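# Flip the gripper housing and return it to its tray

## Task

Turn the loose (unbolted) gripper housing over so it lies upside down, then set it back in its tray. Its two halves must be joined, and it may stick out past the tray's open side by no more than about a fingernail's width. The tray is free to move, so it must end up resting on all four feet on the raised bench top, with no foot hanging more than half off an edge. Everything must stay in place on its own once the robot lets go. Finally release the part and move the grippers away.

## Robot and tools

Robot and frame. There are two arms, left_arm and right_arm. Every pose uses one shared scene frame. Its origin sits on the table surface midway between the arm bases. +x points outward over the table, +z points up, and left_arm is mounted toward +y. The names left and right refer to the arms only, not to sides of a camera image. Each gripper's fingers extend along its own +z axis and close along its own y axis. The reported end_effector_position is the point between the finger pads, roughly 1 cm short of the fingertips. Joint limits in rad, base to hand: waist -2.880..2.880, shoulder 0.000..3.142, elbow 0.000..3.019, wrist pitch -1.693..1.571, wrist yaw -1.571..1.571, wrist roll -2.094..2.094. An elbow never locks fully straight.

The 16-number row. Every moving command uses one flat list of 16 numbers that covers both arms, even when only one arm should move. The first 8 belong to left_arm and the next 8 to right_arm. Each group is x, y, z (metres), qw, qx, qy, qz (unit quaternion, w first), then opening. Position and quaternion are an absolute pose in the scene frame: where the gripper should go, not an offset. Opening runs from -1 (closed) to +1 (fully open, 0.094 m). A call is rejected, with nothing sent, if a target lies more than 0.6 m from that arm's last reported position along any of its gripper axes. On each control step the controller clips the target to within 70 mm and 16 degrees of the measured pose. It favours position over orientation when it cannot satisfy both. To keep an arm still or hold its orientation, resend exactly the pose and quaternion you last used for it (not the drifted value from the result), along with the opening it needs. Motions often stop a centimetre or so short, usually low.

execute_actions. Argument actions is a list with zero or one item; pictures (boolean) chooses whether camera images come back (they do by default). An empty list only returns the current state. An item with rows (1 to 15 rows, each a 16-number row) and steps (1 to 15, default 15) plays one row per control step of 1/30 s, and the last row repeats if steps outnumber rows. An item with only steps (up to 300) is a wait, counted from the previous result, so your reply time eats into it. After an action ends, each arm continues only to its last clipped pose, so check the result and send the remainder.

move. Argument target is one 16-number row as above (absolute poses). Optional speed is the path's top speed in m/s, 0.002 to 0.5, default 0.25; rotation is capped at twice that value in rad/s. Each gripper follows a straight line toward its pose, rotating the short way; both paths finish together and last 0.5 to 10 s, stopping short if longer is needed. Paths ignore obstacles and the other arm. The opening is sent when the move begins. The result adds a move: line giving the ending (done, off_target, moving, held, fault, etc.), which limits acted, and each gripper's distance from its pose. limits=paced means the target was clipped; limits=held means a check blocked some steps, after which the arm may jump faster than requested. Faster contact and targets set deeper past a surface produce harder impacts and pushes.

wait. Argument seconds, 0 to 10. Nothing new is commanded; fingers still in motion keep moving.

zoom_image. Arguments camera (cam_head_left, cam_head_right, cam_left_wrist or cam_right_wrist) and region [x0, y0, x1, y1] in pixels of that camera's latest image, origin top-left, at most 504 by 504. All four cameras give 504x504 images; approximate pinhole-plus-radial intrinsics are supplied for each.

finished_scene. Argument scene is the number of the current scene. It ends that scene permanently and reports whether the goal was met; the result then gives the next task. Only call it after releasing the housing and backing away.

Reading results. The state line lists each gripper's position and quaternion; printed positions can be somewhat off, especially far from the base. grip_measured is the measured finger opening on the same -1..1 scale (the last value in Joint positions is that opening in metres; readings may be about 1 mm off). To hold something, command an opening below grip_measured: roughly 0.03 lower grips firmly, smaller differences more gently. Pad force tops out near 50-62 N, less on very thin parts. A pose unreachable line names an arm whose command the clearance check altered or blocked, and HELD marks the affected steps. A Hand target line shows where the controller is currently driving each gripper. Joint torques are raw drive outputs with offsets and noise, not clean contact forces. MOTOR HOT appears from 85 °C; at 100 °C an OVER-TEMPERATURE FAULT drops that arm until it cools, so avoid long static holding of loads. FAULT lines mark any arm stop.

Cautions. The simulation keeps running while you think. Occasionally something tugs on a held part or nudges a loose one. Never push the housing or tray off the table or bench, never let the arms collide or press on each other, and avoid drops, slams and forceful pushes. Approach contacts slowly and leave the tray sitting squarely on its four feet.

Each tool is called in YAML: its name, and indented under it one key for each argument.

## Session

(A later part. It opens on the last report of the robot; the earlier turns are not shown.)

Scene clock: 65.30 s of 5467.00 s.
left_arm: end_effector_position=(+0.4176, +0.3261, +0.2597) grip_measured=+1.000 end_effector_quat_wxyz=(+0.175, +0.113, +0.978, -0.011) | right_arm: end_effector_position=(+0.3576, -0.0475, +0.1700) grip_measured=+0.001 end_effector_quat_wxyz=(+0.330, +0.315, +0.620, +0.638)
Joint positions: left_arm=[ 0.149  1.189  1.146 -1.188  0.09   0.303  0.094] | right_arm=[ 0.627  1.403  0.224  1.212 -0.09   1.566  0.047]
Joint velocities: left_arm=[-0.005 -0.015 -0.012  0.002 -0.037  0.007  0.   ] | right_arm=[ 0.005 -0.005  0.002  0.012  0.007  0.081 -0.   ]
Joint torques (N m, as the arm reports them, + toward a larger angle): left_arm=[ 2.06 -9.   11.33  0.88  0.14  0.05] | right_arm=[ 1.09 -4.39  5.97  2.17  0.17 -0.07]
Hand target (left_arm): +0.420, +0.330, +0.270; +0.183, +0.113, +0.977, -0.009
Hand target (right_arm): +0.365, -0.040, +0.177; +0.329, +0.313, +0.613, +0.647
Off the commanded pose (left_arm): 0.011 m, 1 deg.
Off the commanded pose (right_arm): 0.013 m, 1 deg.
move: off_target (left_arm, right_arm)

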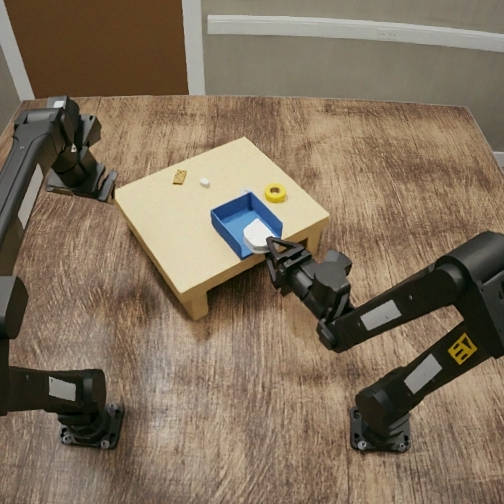

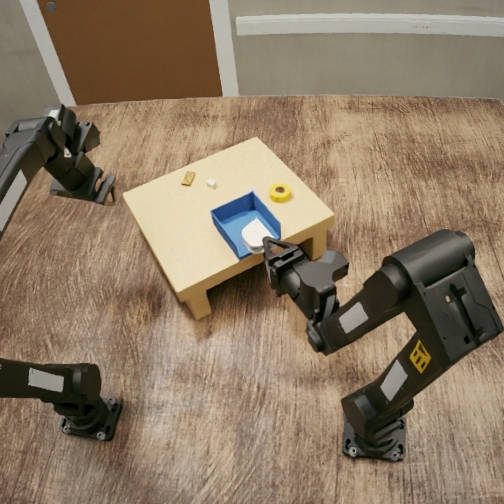

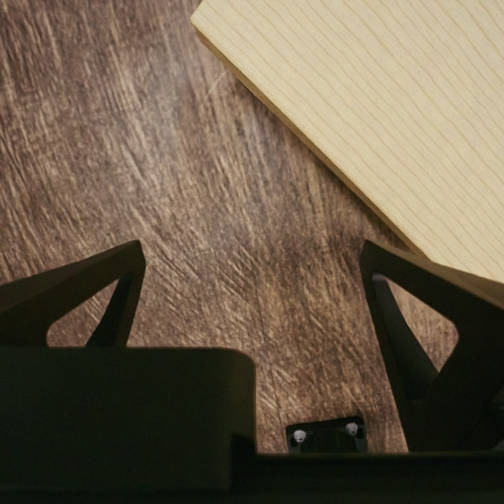

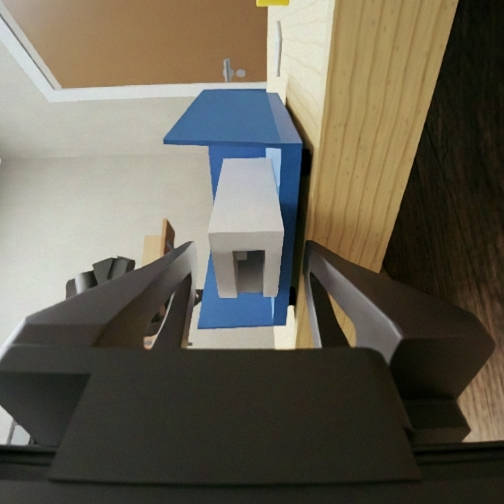

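move:
  target: [0.42,0.33,0.27,0.183,0.113,0.977,-0.009,1, 0.371,-0.026,0.178,0.329,0.3125,0.613,0.646,0.0]
  speed: 0.03

zoom_image:
  camera: "cam_head_left"
  region: [200, 180, 320, 300]

Scene clock: 69.00 s of 5467.00 s.
left_arm: end_effector_position=(+0.4176, +0.3261, +0.2597) grip_measured=+1.000 end_effector_quat_wxyz=(+0.175, +0.113, +0.978, -0.011) | right_arm: end_effector_position=(+0.3628, -0.0342, +0.1730) grip_measured=+0.001 end_effector_quat_wxyz=(+0.331, +0.314, +0.618, +0.641)
Joint positions: left_arm=[ 0.149  1.189  1.146 -1.188  0.09   0.303  0.094] | right_arm=[ 0.662  1.426  0.255  1.212 -0.056  1.567  0.047]
Joint velocities: left_arm=[-0.005 -0.015 -0.012 -0.002  0.022  0.007  0.   ] | right_arm=[-0.005 -0.015  0.002 -0.007 -0.081  0.051  0.001]
Joint torques (N m, as the arm reports them, + toward a larger angle): left_arm=[ 2.15 -8.93 11.37  0.9   0.14  0.05] | right_arm=[ 1.07 -4.88  6.27  1.82  0.17 -0.08]
Hand target (left_arm): +0.420, +0.330, +0.270; +0.183, +0.113, +0.977, -0.009
Hand target (right_arm): +0.370, -0.026, +0.178; +0.329, +0.313, +0.613, +0.647
Off the commanded pose (left_arm): 0.011 m, 1 deg.
Off the commanded pose (right_arm): 0.013 m, 1 deg.
move: off_target (left_arm, right_arm)

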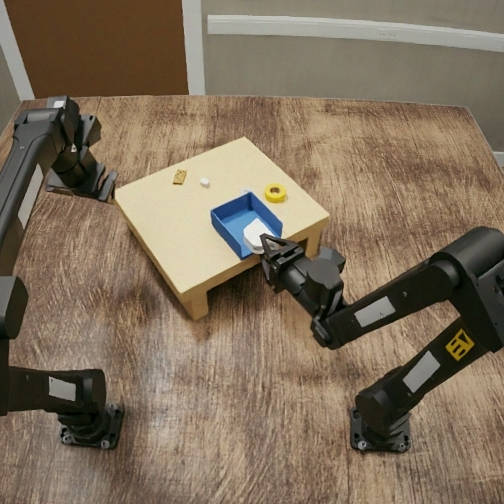

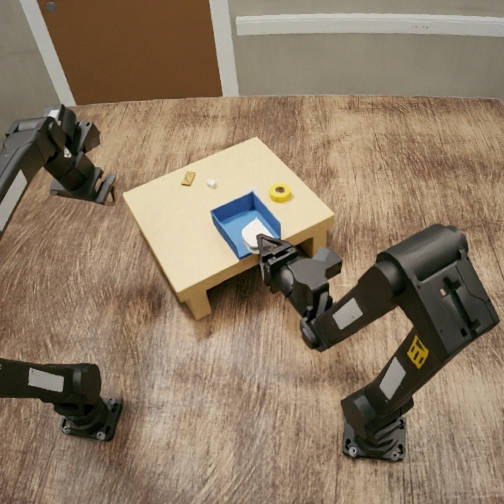

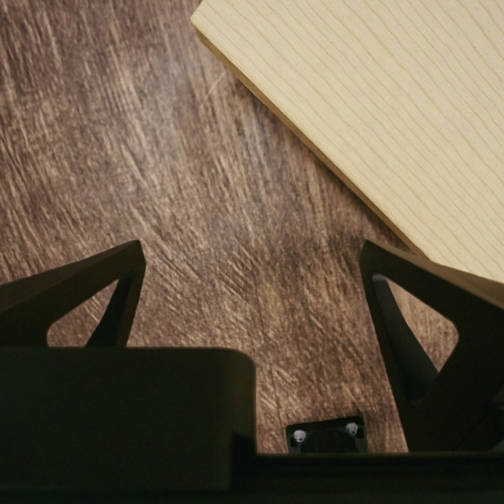

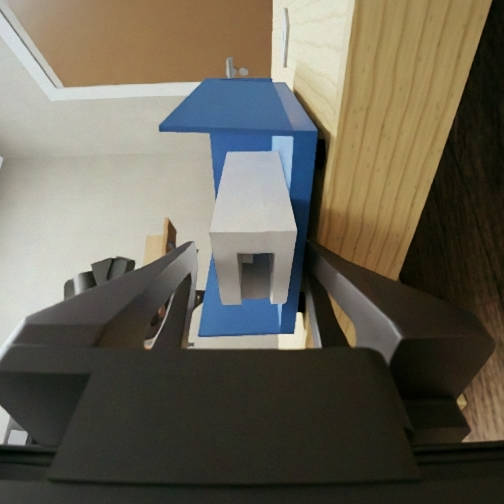

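Region (200, 180, 320, 300) of cam_head_left's 504x504 image, scaled by 4.200, with more detail than that image has.

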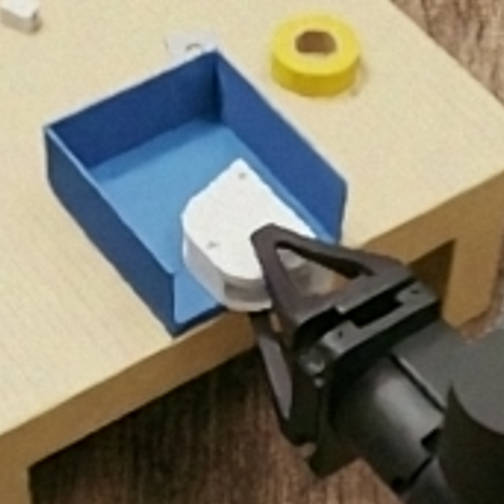

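move:
  target: [0.42,0.33,0.27,0.183,0.113,0.977,-0.009,1, 0.371,-0.026,0.178,0.329,0.3125,0.613,0.646,-0.5]
  speed: 0.03

Scene clock: 72.83 s of 5467.00 s.
left_arm: end_effector_position=(+0.4176, +0.3261, +0.2597) grip_measured=+1.000 end_effector_quat_wxyz=(+0.175, +0.113, +0.978, -0.011) | right_arm: end_effector_position=(+0.3647, -0.0330, +0.1781) grip_measured=-0.485 end_effector_quat_wxyz=(+0.333, +0.311, +0.613, +0.645)
Joint positions: left_arm=[ 0.149  1.189  1.146 -1.188  0.09   0.303  0.094] | right_arm=[ 0.662  1.423  0.262  1.215 -0.056  1.567  0.024]
Joint velocities: left_arm=[-0.015  0.005 -0.002  0.002  0.037 -0.037  0.   ] | right_arm=[-0.005 -0.015  0.017 -0.007  0.037  0.037 -0.001]
Joint torques (N m, as the arm reports them, + toward a larger angle): left_arm=[ 2.18 -9.11 11.37  0.9   0.13  0.05] | right_arm=[ 1.01 -4.69  5.84  1.71  0.14 -0.09]
Hand target (left_arm): +0.420, +0.330, +0.270; +0.183, +0.113, +0.977, -0.009
Hand target (right_arm): +0.371, -0.026, +0.178; +0.329, +0.313, +0.613, +0.646
Off the commanded pose (left_arm): 0.011 m, 1 deg.
Off the commanded pose (right_arm): 0.009 m, 0 deg.
After step 90, 0.13 s passed at rest.
move: off_target (left_arm)

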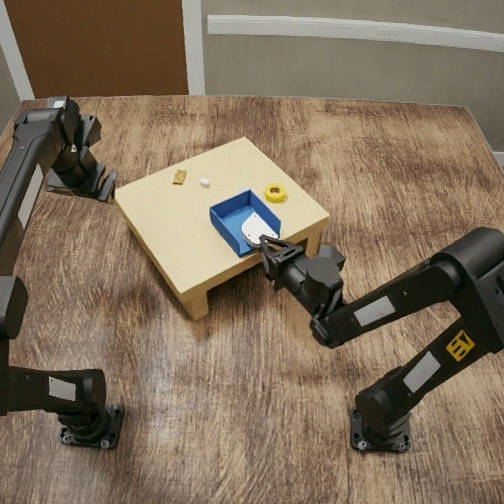

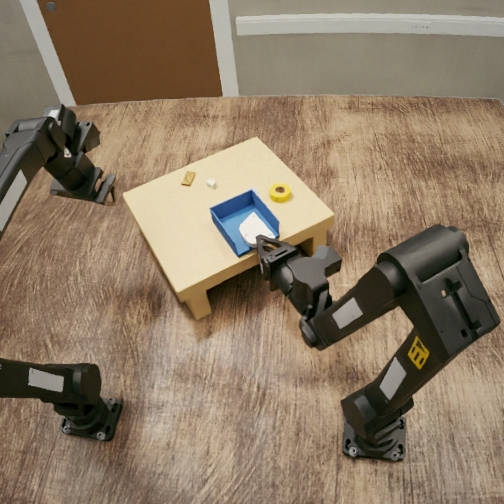

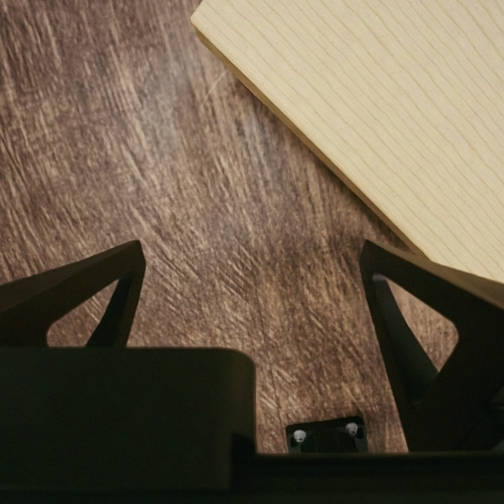

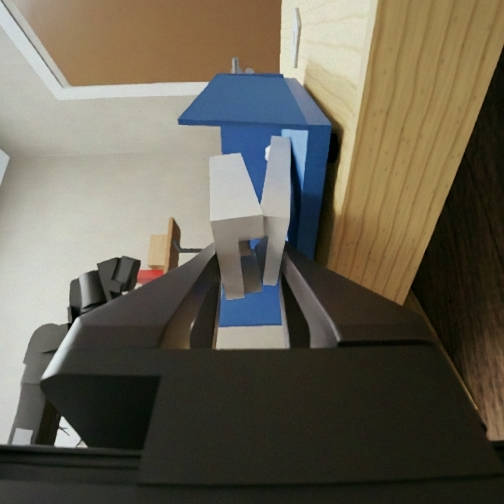

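move:
  target: [0.42,0.33,0.27,0.183,0.113,0.977,-0.009,1, 0.371,-0.026,0.178,0.329,0.3125,0.613,0.646,-0.36]
  speed: 0.03

zoom_image:
  camera: "cam_head_left"
  region: [200, 180, 320, 300]

Scene clock: 77.63 s of 5467.00 s.
left_arm: end_effector_position=(+0.4176, +0.3261, +0.2597) grip_measured=+1.000 end_effector_quat_wxyz=(+0.175, +0.113, +0.978, -0.011) | right_arm: end_effector_position=(+0.3650, -0.0328, +0.1754) grip_measured=-0.361 end_effector_quat_wxyz=(+0.332, +0.312, +0.615, +0.643)
Joint positions: left_arm=[ 0.149  1.189  1.146 -1.188  0.09   0.303  0.094] | right_arm=[ 0.662  1.429  0.262  1.215 -0.056  1.567  0.03 ]
Joint velocities: left_arm=[-0.005 -0.005 -0.002  0.002  0.007 -0.051  0.   ] | right_arm=[-0.015  0.005  0.002  0.007  0.007  0.007  0.001]
Joint torques (N m, as the arm reports them, + toward a larger angle): left_arm=[ 2.21 -9.14 11.38  0.88  0.14  0.05] | right_arm=[ 1.03 -5.18  5.8   1.74  0.13 -0.09]
Hand target (left_arm): +0.420, +0.330, +0.270; +0.183, +0.113, +0.977, -0.009
Hand target (right_arm): +0.371, -0.026, +0.178; +0.329, +0.313, +0.613, +0.646
Off the commanded pose (left_arm): 0.011 m, 1 deg.
Off the commanded pose (right_arm): 0.009 m, 1 deg.
After step 90, 1.10 s passed at rest.
move: off_target (left_arm)

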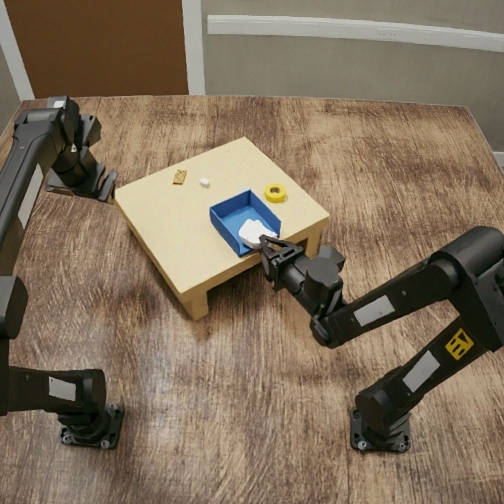

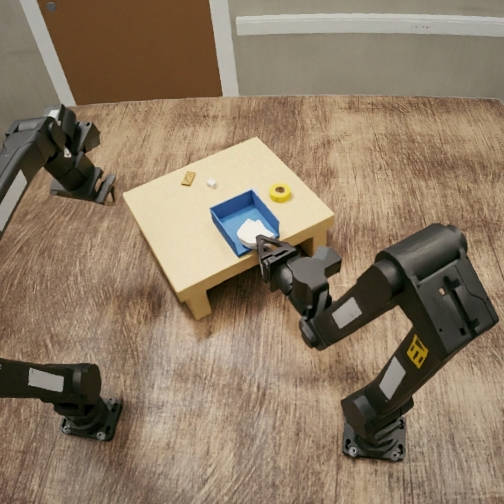

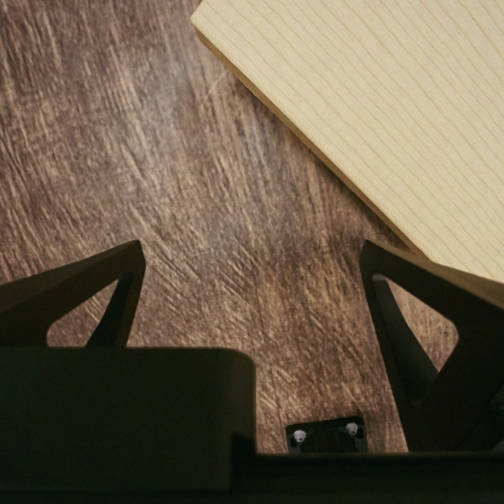

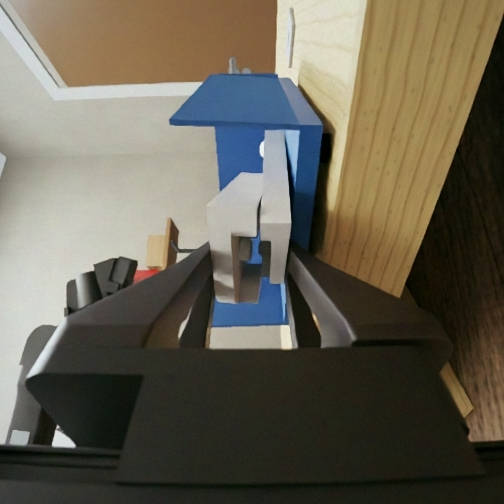

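Region (200, 180, 320, 300) of cam_head_left's 504x504 image, scaled by 4.200, with more detail than that image has.

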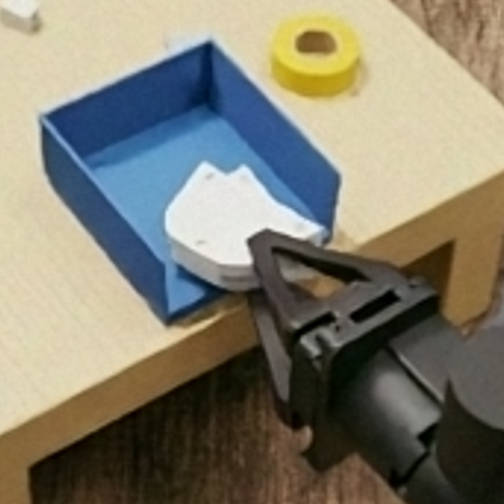

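move:
  target: [0.42,0.33,0.27,0.183,0.113,0.977,-0.009,1, 0.371,-0.026,0.176,0.329,0.3125,0.613,0.646,0.0]
  speed: 0.03

move:
  target: [0.42,0.33,0.27,0.183,0.113,0.977,-0.009,1, 0.325,-0.06,0.178,0.329,0.3125,0.613,0.646,0.0]
  speed: 0.06

move:
  target: [0.42,0.33,0.27,0.183,0.113,0.977,-0.009,1, 0.35,-0.045,0.29,0.286,-0.295,0.907,0.093,0.6]
  speed: 0.4

move:
  target: [0.42,0.33,0.27,0.183,0.113,0.977,-0.009,1, 0.40,-0.008,0.27,0.286,-0.295,0.907,0.093,0.6]
  speed: 0.2

Scene clock: 83.13 s of 5467.00 s.
left_arm: end_effector_position=(+0.4176, +0.3261, +0.2597) grip_measured=+1.000 end_effector_quat_wxyz=(+0.175, +0.113, +0.978, -0.011) | right_arm: end_effector_position=(+0.3652, -0.0326, +0.1725) grip_measured=-0.001 end_effector_quat_wxyz=(+0.331, +0.314, +0.617, +0.641)
Joint positions: left_arm=[ 0.149  1.189  1.146 -1.188  0.09   0.303  0.094] | right_arm=[ 0.662  1.436  0.262  1.215 -0.056  1.567  0.047]
Joint velocities: left_arm=[ 0.005  0.015  0.002 -0.002 -0.007 -0.051  0.   ] | right_arm=[ 0.005 -0.005 -0.007 -0.002  0.007 -0.066 -0.   ]
Joint torques (N m, as the arm reports them, + toward a larger angle): left_arm=[ 2.34 -9.08 11.33  0.95  0.15  0.04] | right_arm=[ 0.97 -4.97  5.7   2.16  0.13 -0.09]
Hand target (left_arm): +0.420, +0.330, +0.270; +0.183, +0.113, +0.977, -0.009
Hand target (right_arm): +0.371, -0.026, +0.176; +0.329, +0.313, +0.613, +0.646
Off the commanded pose (left_arm): 0.011 m, 1 deg.
Off the commanded pose (right_arm): 0.009 m, 1 deg.
After step 90, 1.80 s passed at rest.
move: off_target (left_arm)

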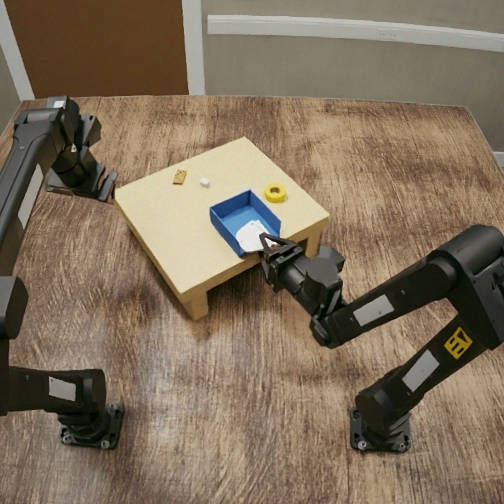

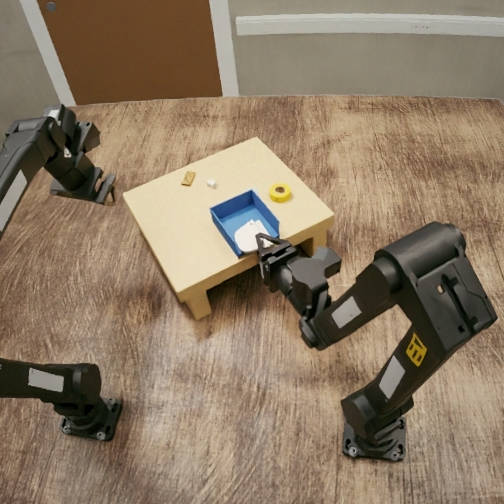

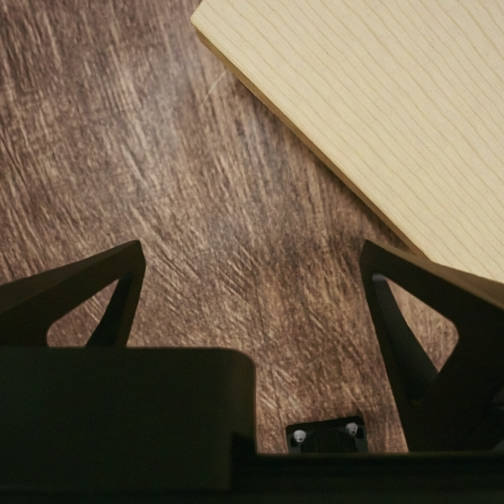

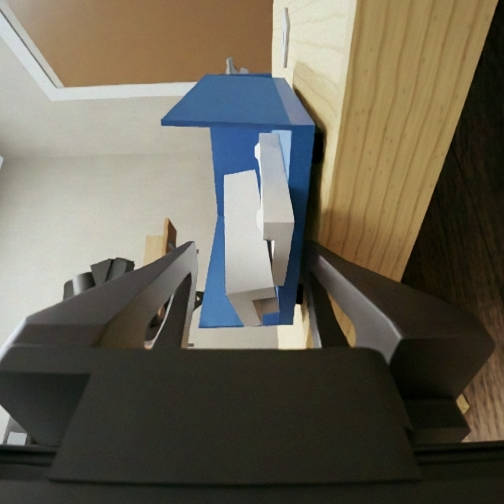

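Scene clock: 84.27 s of 5467.00 s.
left_arm: end_effector_position=(+0.4176, +0.3261, +0.2597) grip_measured=+1.000 end_effector_quat_wxyz=(+0.175, +0.113, +0.978, -0.011) | right_arm: end_effector_position=(+0.3250, -0.0569, +0.1808) grip_measured=-0.001 end_effector_quat_wxyz=(+0.332, +0.307, +0.612, +0.649)
Joint positions: left_arm=[ 0.149  1.189  1.146 -1.188  0.09   0.303  0.094] | right_arm=[ 0.662  1.286  0.143  1.205 -0.063  1.567  0.047]
Joint velocities: left_arm=[ 0.005 -0.015  0.017  0.012  0.051  0.007  0.   ] | right_arm=[-0.005  0.005 -0.007 -0.022 -0.007  0.007  0.   ]
Joint torques (N m, as the arm reports them, + toward a larger angle): left_arm=[ 2.14 -9.   11.38  0.93  0.14  0.05] | right_arm=[-0.49 -4.32  3.94  1.62 -0.17 -0.08]
Hand target (left_arm): +0.420, +0.330, +0.270; +0.183, +0.113, +0.977, -0.009
Hand target (right_arm): +0.325, -0.060, +0.178; +0.329, +0.313, +0.613, +0.646
Off the commanded pose (left_arm): 0.011 m, 1 deg.
Off the commanded pose (right_arm): 0.004 m, 1 deg.
move: off_target (left_arm)

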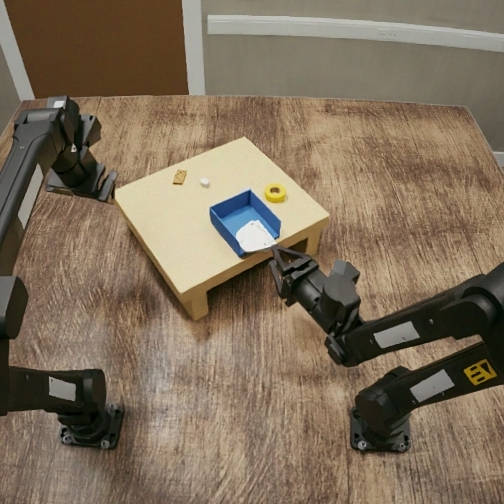

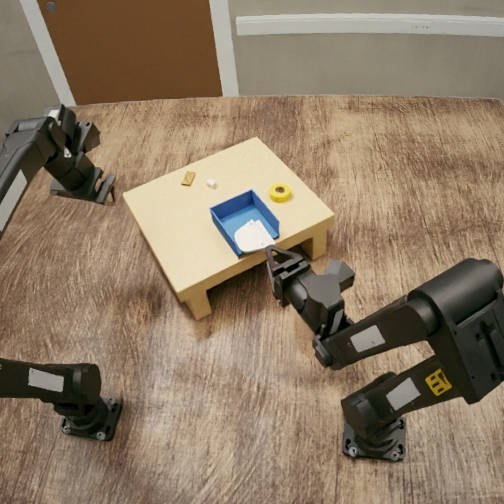

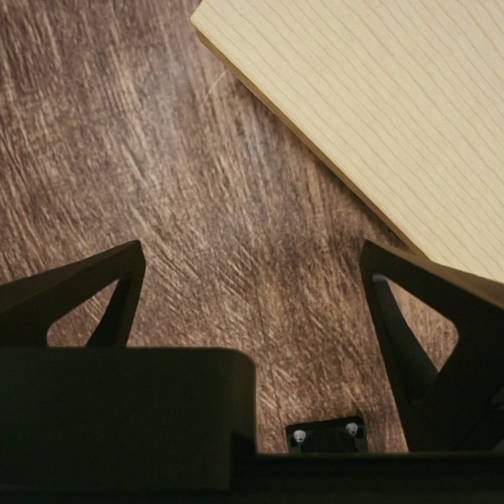

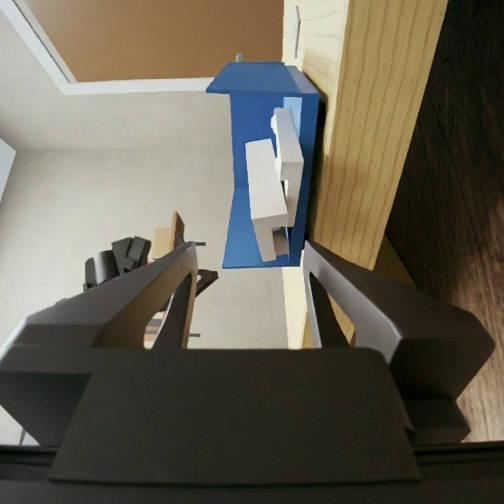

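Scene clock: 87.13 s of 5467.00 s.
left_arm: end_effector_position=(+0.4176, +0.3261, +0.2597) grip_measured=+1.000 end_effector_quat_wxyz=(+0.175, +0.113, +0.978, -0.011) | right_arm: end_effector_position=(+0.3404, -0.0527, +0.2699) grip_measured=+0.599 end_effector_quat_wxyz=(+0.269, -0.290, +0.913, +0.100)
Joint positions: left_arm=[ 0.149  1.189  1.146 -1.188  0.09   0.303  0.094] | right_arm=[ 0.653  1.025  0.989 -0.955 -0.057 -0.039  0.075]
Joint velocities: left_arm=[-0.005 -0.005 -0.007  0.007 -0.066  0.007  0.   ] | right_arm=[-0.015 -0.005 -0.017  0.002 -0.037  0.007  0.   ]
Joint torques (N m, as the arm reports them, + toward a larger angle): left_arm=[ 2.12 -9.05 11.35  0.88  0.14  0.05] | right_arm=[ 0.75 -4.63 12.43  1.11  0.13 -0.18]
Hand target (left_arm): +0.420, +0.330, +0.270; +0.183, +0.113, +0.977, -0.009
Hand target (right_arm): +0.349, -0.046, +0.291; +0.284, -0.297, +0.906, +0.101
Off the commanded pose (left_arm): 0.011 m, 1 deg.
Off the commanded pose (right_arm): 0.024 m, 2 deg.
move: off_target (left_arm, right_arm)

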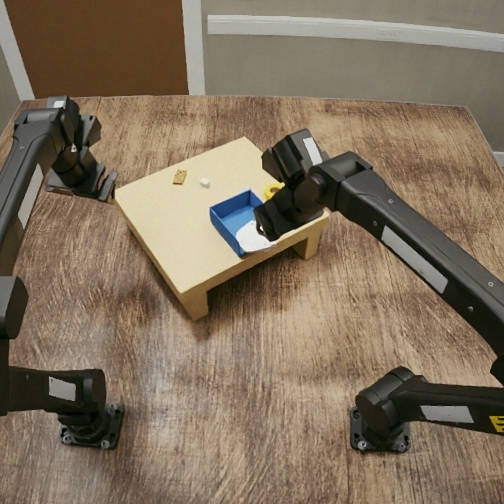

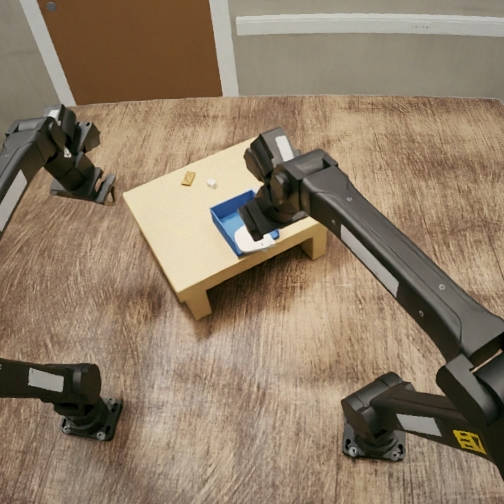

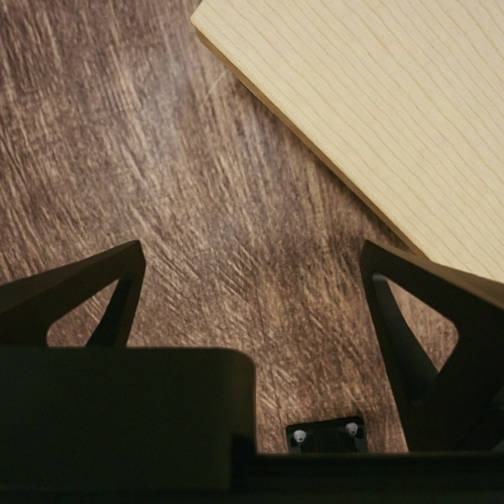

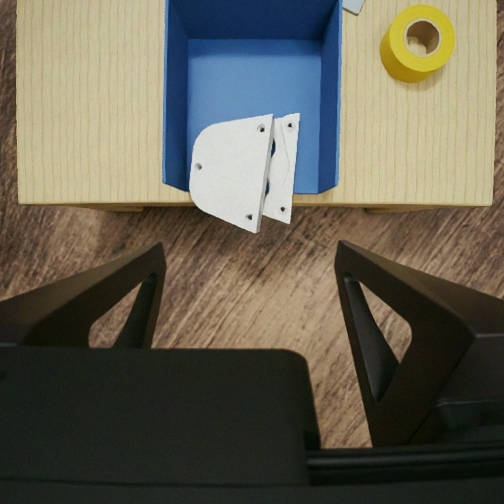

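Scene clock: 88.00 s of 5467.00 s.
left_arm: end_effector_position=(+0.4176, +0.3261, +0.2597) grip_measured=+1.000 end_effector_quat_wxyz=(+0.175, +0.113, +0.978, -0.011) | right_arm: end_effector_position=(+0.3867, -0.0196, +0.2415) grip_measured=+0.599 end_effector_quat_wxyz=(+0.255, -0.296, +0.916, +0.086)
Joint positions: left_arm=[ 0.149  1.189  1.146 -1.188  0.09   0.303  0.094] | right_arm=[ 0.67   1.21   1.06  -0.877 -0.031 -0.039  0.075]
Joint velocities: left_arm=[-0.015  0.015 -0.012 -0.002  0.022  0.066  0.   ] | right_arm=[-0.005 -0.005 -0.002  0.002 -0.051 -0.022 -0.   ]
Joint torques (N m, as the arm reports them, + toward a larger angle): left_arm=[ 2.06 -9.06 11.39  0.93  0.13  0.04] | right_arm=[ 0.96 -8.57 12.47  1.88  0.15 -0.03]
Hand target (left_arm): +0.420, +0.330, +0.270; +0.183, +0.113, +0.977, -0.009
Hand target (right_arm): +0.399, -0.009, +0.270; +0.286, -0.295, +0.907, +0.093
Off the commanded pose (left_arm): 0.011 m, 1 deg.
Off the commanded pose (right_arm): 0.034 m, 4 deg.
move: off_target (left_arm, right_arm)

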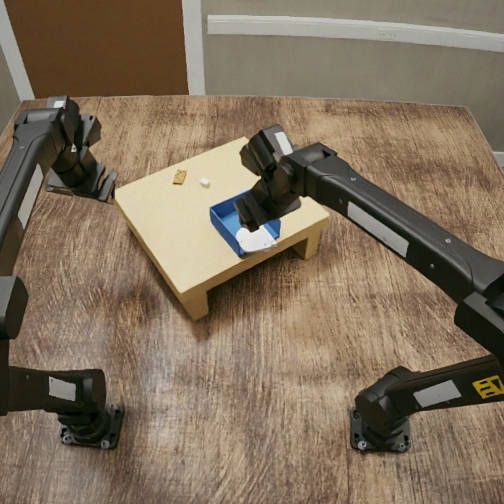

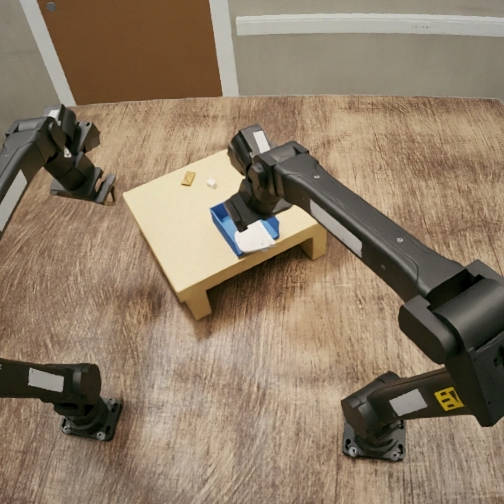

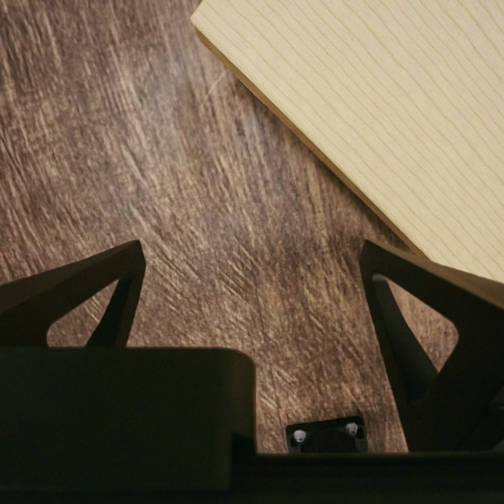

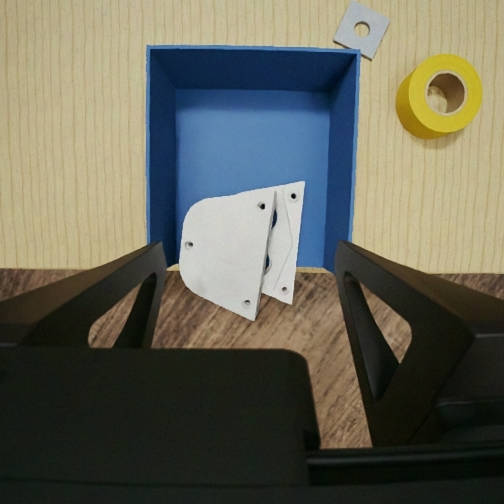

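move:
  target: [0.42,0.33,0.27,0.183,0.113,0.977,-0.009,1, 0.380,-0.004,0.215,-0.067,-0.302,0.9285,0.2058,0.28]
  speed: 0.2

Scene clock: 103.40 s of 5467.00 s.
left_arm: end_effector_position=(+0.4176, +0.3261, +0.2597) grip_measured=+1.000 end_effector_quat_wxyz=(+0.175, +0.113, +0.978, -0.011) | right_arm: end_effector_position=(+0.3675, -0.0085, +0.2024) grip_measured=+0.281 end_effector_quat_wxyz=(-0.075, -0.295, +0.930, +0.205)
Joint positions: left_arm=[ 0.149  1.189  1.146 -1.188  0.09   0.303  0.094] | right_arm=[ 0.564  1.565  1.359 -1.452 -0.433 -0.163  0.06 ]
Joint velocities: left_arm=[-0.005 -0.005 -0.002  0.007 -0.007  0.066  0.   ] | right_arm=[-0.005 -0.005  0.007 -0.022  0.007 -0.051 -0.   ]
Joint torques (N m, as the arm reports them, + toward a larger angle): left_arm=[ 2.03 -9.1  11.39  0.89  0.15  0.04] | right_arm=[ -0.35 -11.83  10.77   0.1   -0.39  -0.21]
Hand target (left_arm): +0.420, +0.330, +0.270; +0.183, +0.113, +0.977, -0.009
Hand target (right_arm): +0.381, -0.005, +0.212; -0.064, -0.300, +0.928, +0.209
Off the commanded pose (left_arm): 0.011 m, 1 deg.
Off the commanded pose (right_arm): 0.018 m, 1 deg.
After step 90, 10.33 s passed at rest.
move: off_target (left_arm, right_arm)

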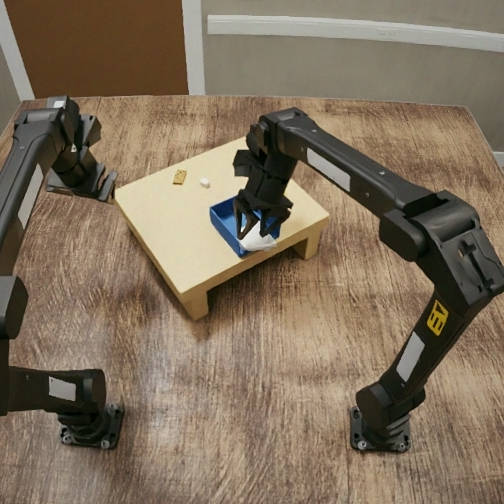

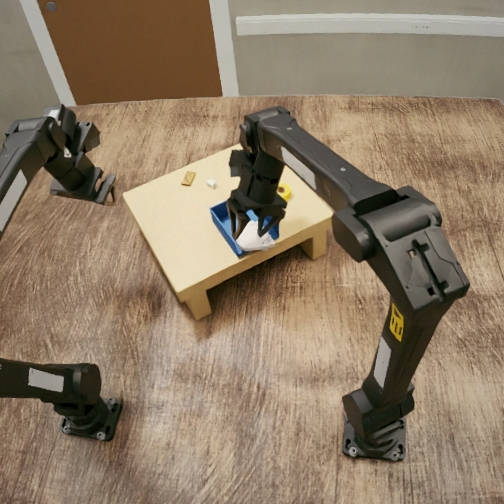

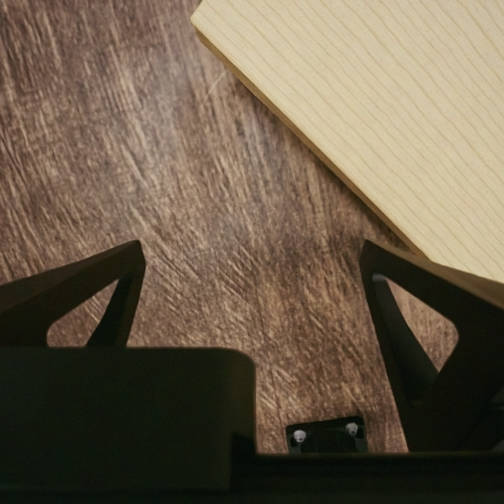

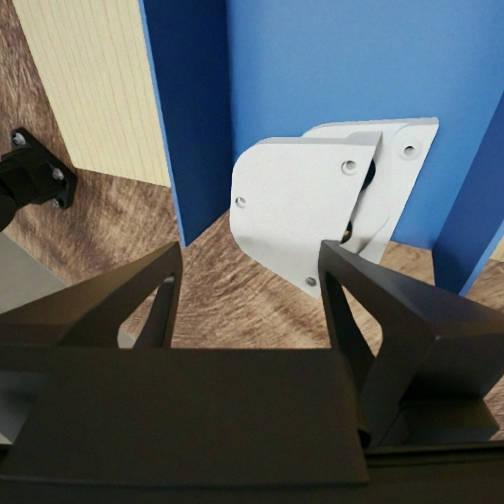

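move:
  target: [0.42,0.33,0.27,0.183,0.113,0.977,-0.009,1, 0.372,0.019,0.212,-0.067,-0.302,0.9285,0.2058,-1]
  speed: 0.03

Scene clock: 109.20 s of 5467.00 s.
left_arm: end_effector_position=(+0.4176, +0.3261, +0.2597) grip_measured=+1.000 end_effector_quat_wxyz=(+0.175, +0.113, +0.978, -0.011) | right_arm: end_effector_position=(+0.3580, +0.0075, +0.2028) grip_measured=-0.986 end_effector_quat_wxyz=(-0.082, -0.300, +0.928, +0.203)
Joint positions: left_arm=[ 0.149  1.189  1.146 -1.188  0.09   0.303  0.094] | right_arm=[ 0.606  1.57   1.366 -1.453 -0.433 -0.132  0.001]
Joint velocities: left_arm=[-0.005 -0.015 -0.002  0.002  0.022  0.022  0.   ] | right_arm=[-0.005 -0.015 -0.012 -0.022 -0.022 -0.007 -0.002]
Joint torques (N m, as the arm reports them, + toward a larger angle): left_arm=[ 2.12 -8.97 11.33  0.9   0.13  0.04] | right_arm=[  0.94 -11.67  11.02   0.58  -0.35   0.  ]
Hand target (left_arm): +0.420, +0.330, +0.270; +0.183, +0.113, +0.977, -0.009
Hand target (right_arm): +0.371, +0.019, +0.213; -0.067, -0.302, +0.928, +0.207
Off the commanded pose (left_arm): 0.011 m, 1 deg.
Off the commanded pose (right_arm): 0.020 m, 2 deg.
After step 90, 1.53 s passed at rest.
move: off_target (left_arm, right_arm)

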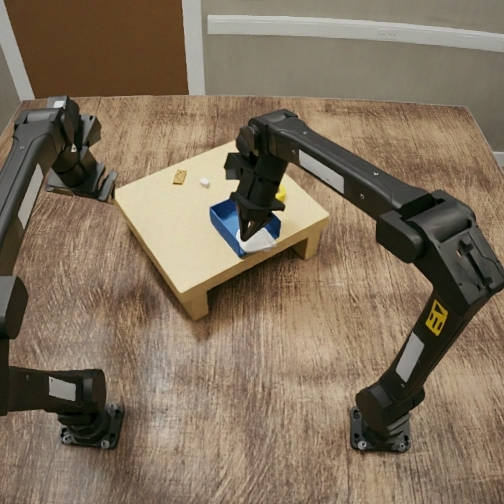

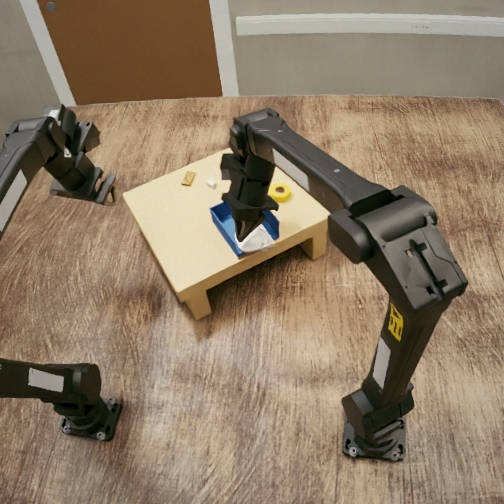

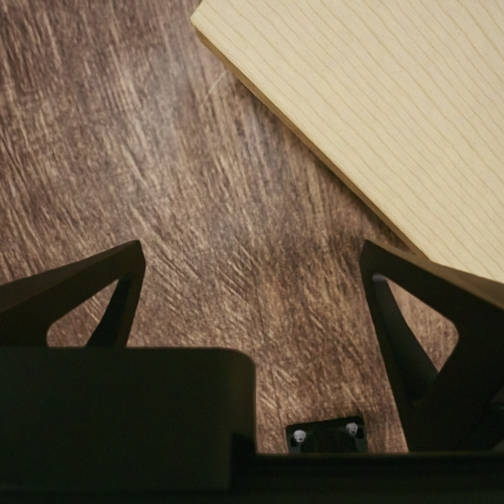

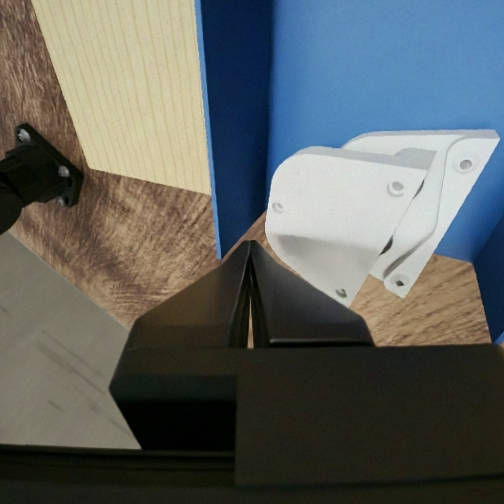

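move:
  target: [0.42,0.33,0.27,0.183,0.113,0.977,-0.009,1, 0.363,0.019,0.182,-0.067,-0.302,0.9285,0.2058,-1]
  speed: 0.02

Scene clock: 113.83 s of 5467.00 s.
left_arm: end_effector_position=(+0.4176, +0.3261, +0.2597) grip_measured=+1.000 end_effector_quat_wxyz=(+0.175, +0.113, +0.978, -0.011) | right_arm: end_effector_position=(+0.3649, +0.0157, +0.1928) grip_measured=-0.986 end_effector_quat_wxyz=(-0.058, -0.305, +0.928, +0.207)
Joint positions: left_arm=[ 0.149  1.189  1.146 -1.188  0.09   0.303  0.094] | right_arm=[ 0.614  1.57   1.341 -1.373 -0.433 -0.12   0.001]
Joint velocities: left_arm=[-0.015 -0.015 -0.012 -0.017 -0.007  0.007  0.   ] | right_arm=[-0.005 -0.015 -0.002  0.007  0.022  0.066  0.001]
Joint torques (N m, as the arm reports them, + toward a larger angle): left_arm=[ 2.2  -9.16 11.35  0.89  0.13  0.04] | right_arm=[  1.21 -11.81   6.89   0.89  -0.31   0.01]
Hand target (left_arm): +0.420, +0.330, +0.270; +0.183, +0.113, +0.977, -0.009
Hand target (right_arm): +0.363, +0.019, +0.182; -0.067, -0.302, +0.928, +0.206
Off the commanded pose (left_arm): 0.011 m, 1 deg.
Off the commanded pose (right_arm): 0.011 m, 1 deg.
After step 90, 0.20 s passed at rest.
move: off_target (left_arm, right_arm)

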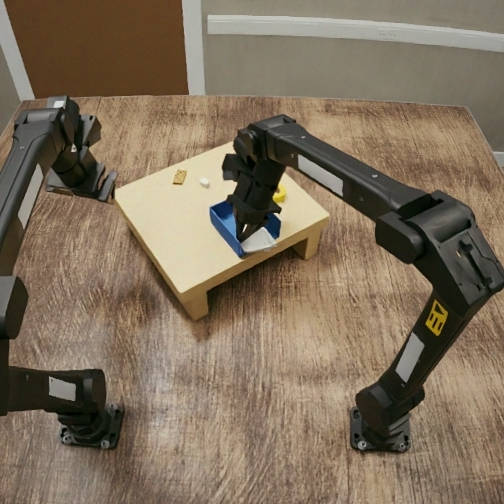

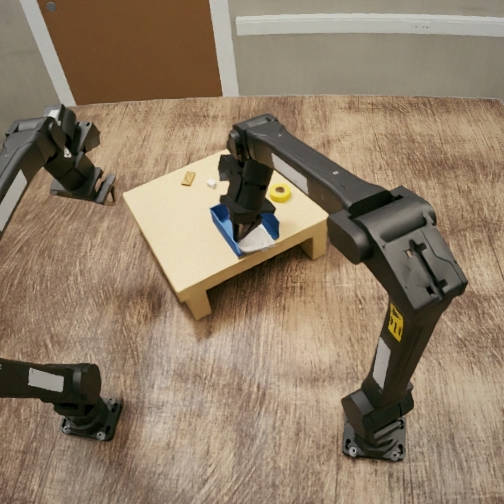

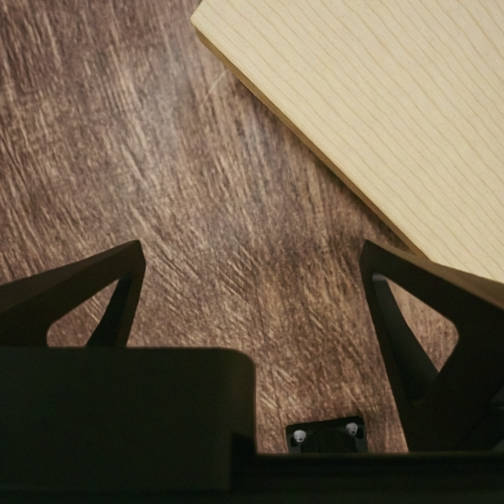

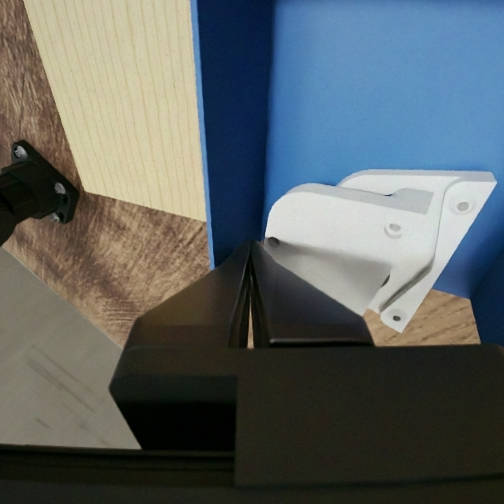

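move:
  target: [0.42,0.33,0.27,0.183,0.113,0.977,-0.009,1, 0.357,0.0185,0.172,-0.067,-0.302,0.9285,0.2058,-1]
  speed: 0.015

Scene clock: 117.63 s of 5467.00 s.
left_arm: end_effector_position=(+0.4176, +0.3261, +0.2597) grip_measured=+1.000 end_effector_quat_wxyz=(+0.175, +0.113, +0.978, -0.011) | right_arm: end_effector_position=(+0.3596, +0.0155, +0.1794) grip_measured=-0.986 end_effector_quat_wxyz=(-0.061, -0.304, +0.928, +0.207)
Joint positions: left_arm=[ 0.149  1.189  1.146 -1.188  0.09   0.303  0.094] | right_arm=[ 0.62   1.57   1.305 -1.341 -0.433 -0.113  0.001]
Joint velocities: left_arm=[-0.005 -0.005 -0.007 -0.012 -0.007 -0.081  0.   ] | right_arm=[ 0.005  0.005  0.017  0.017 -0.066 -0.007 -0.002]
Joint torques (N m, as the arm reports them, + toward a larger angle): left_arm=[ 2.14 -8.91 11.33  0.91  0.14  0.05] | right_arm=[  0.93 -12.14   6.85   0.84  -0.34  -0.02]
Hand target (left_arm): +0.420, +0.330, +0.270; +0.183, +0.113, +0.977, -0.009
Hand target (right_arm): +0.357, +0.019, +0.172; -0.067, -0.302, +0.928, +0.206
Off the commanded pose (left_arm): 0.011 m, 1 deg.
Off the commanded pose (right_arm): 0.008 m, 1 deg.
move: off_target (left_arm)

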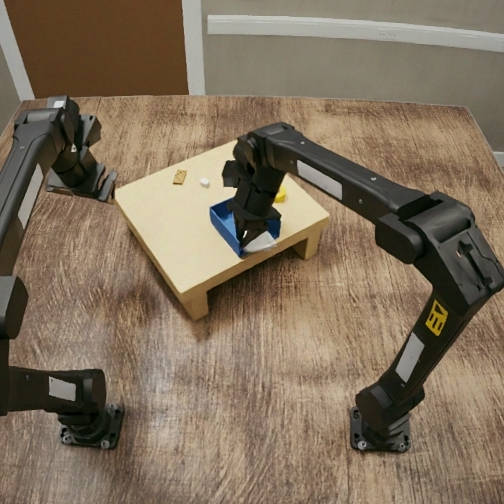

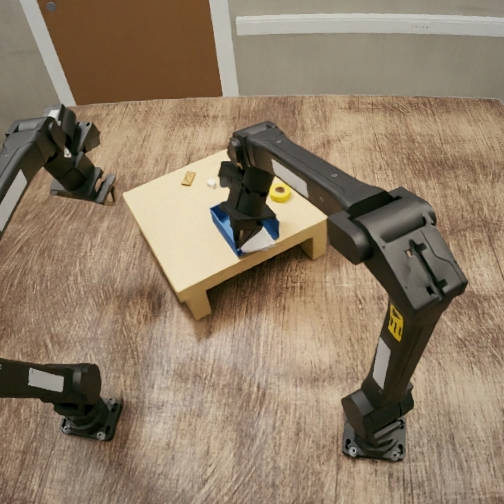

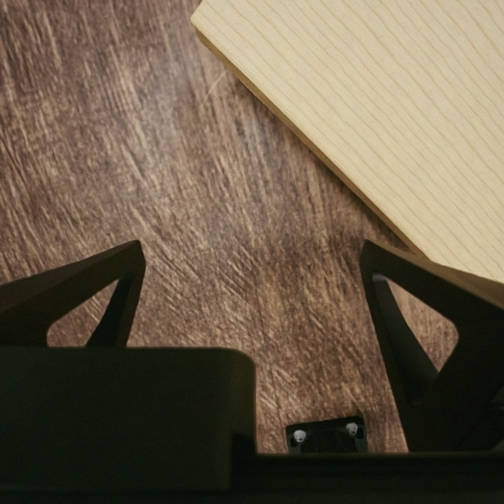

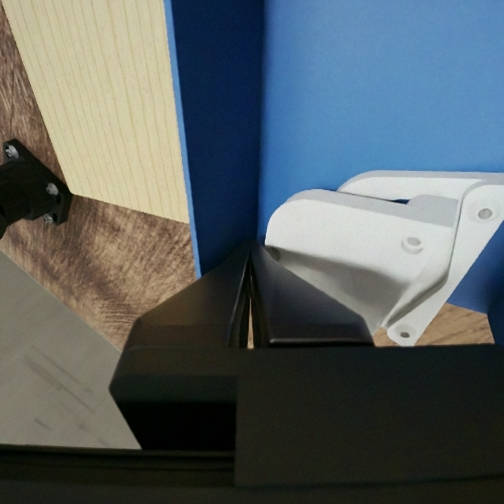

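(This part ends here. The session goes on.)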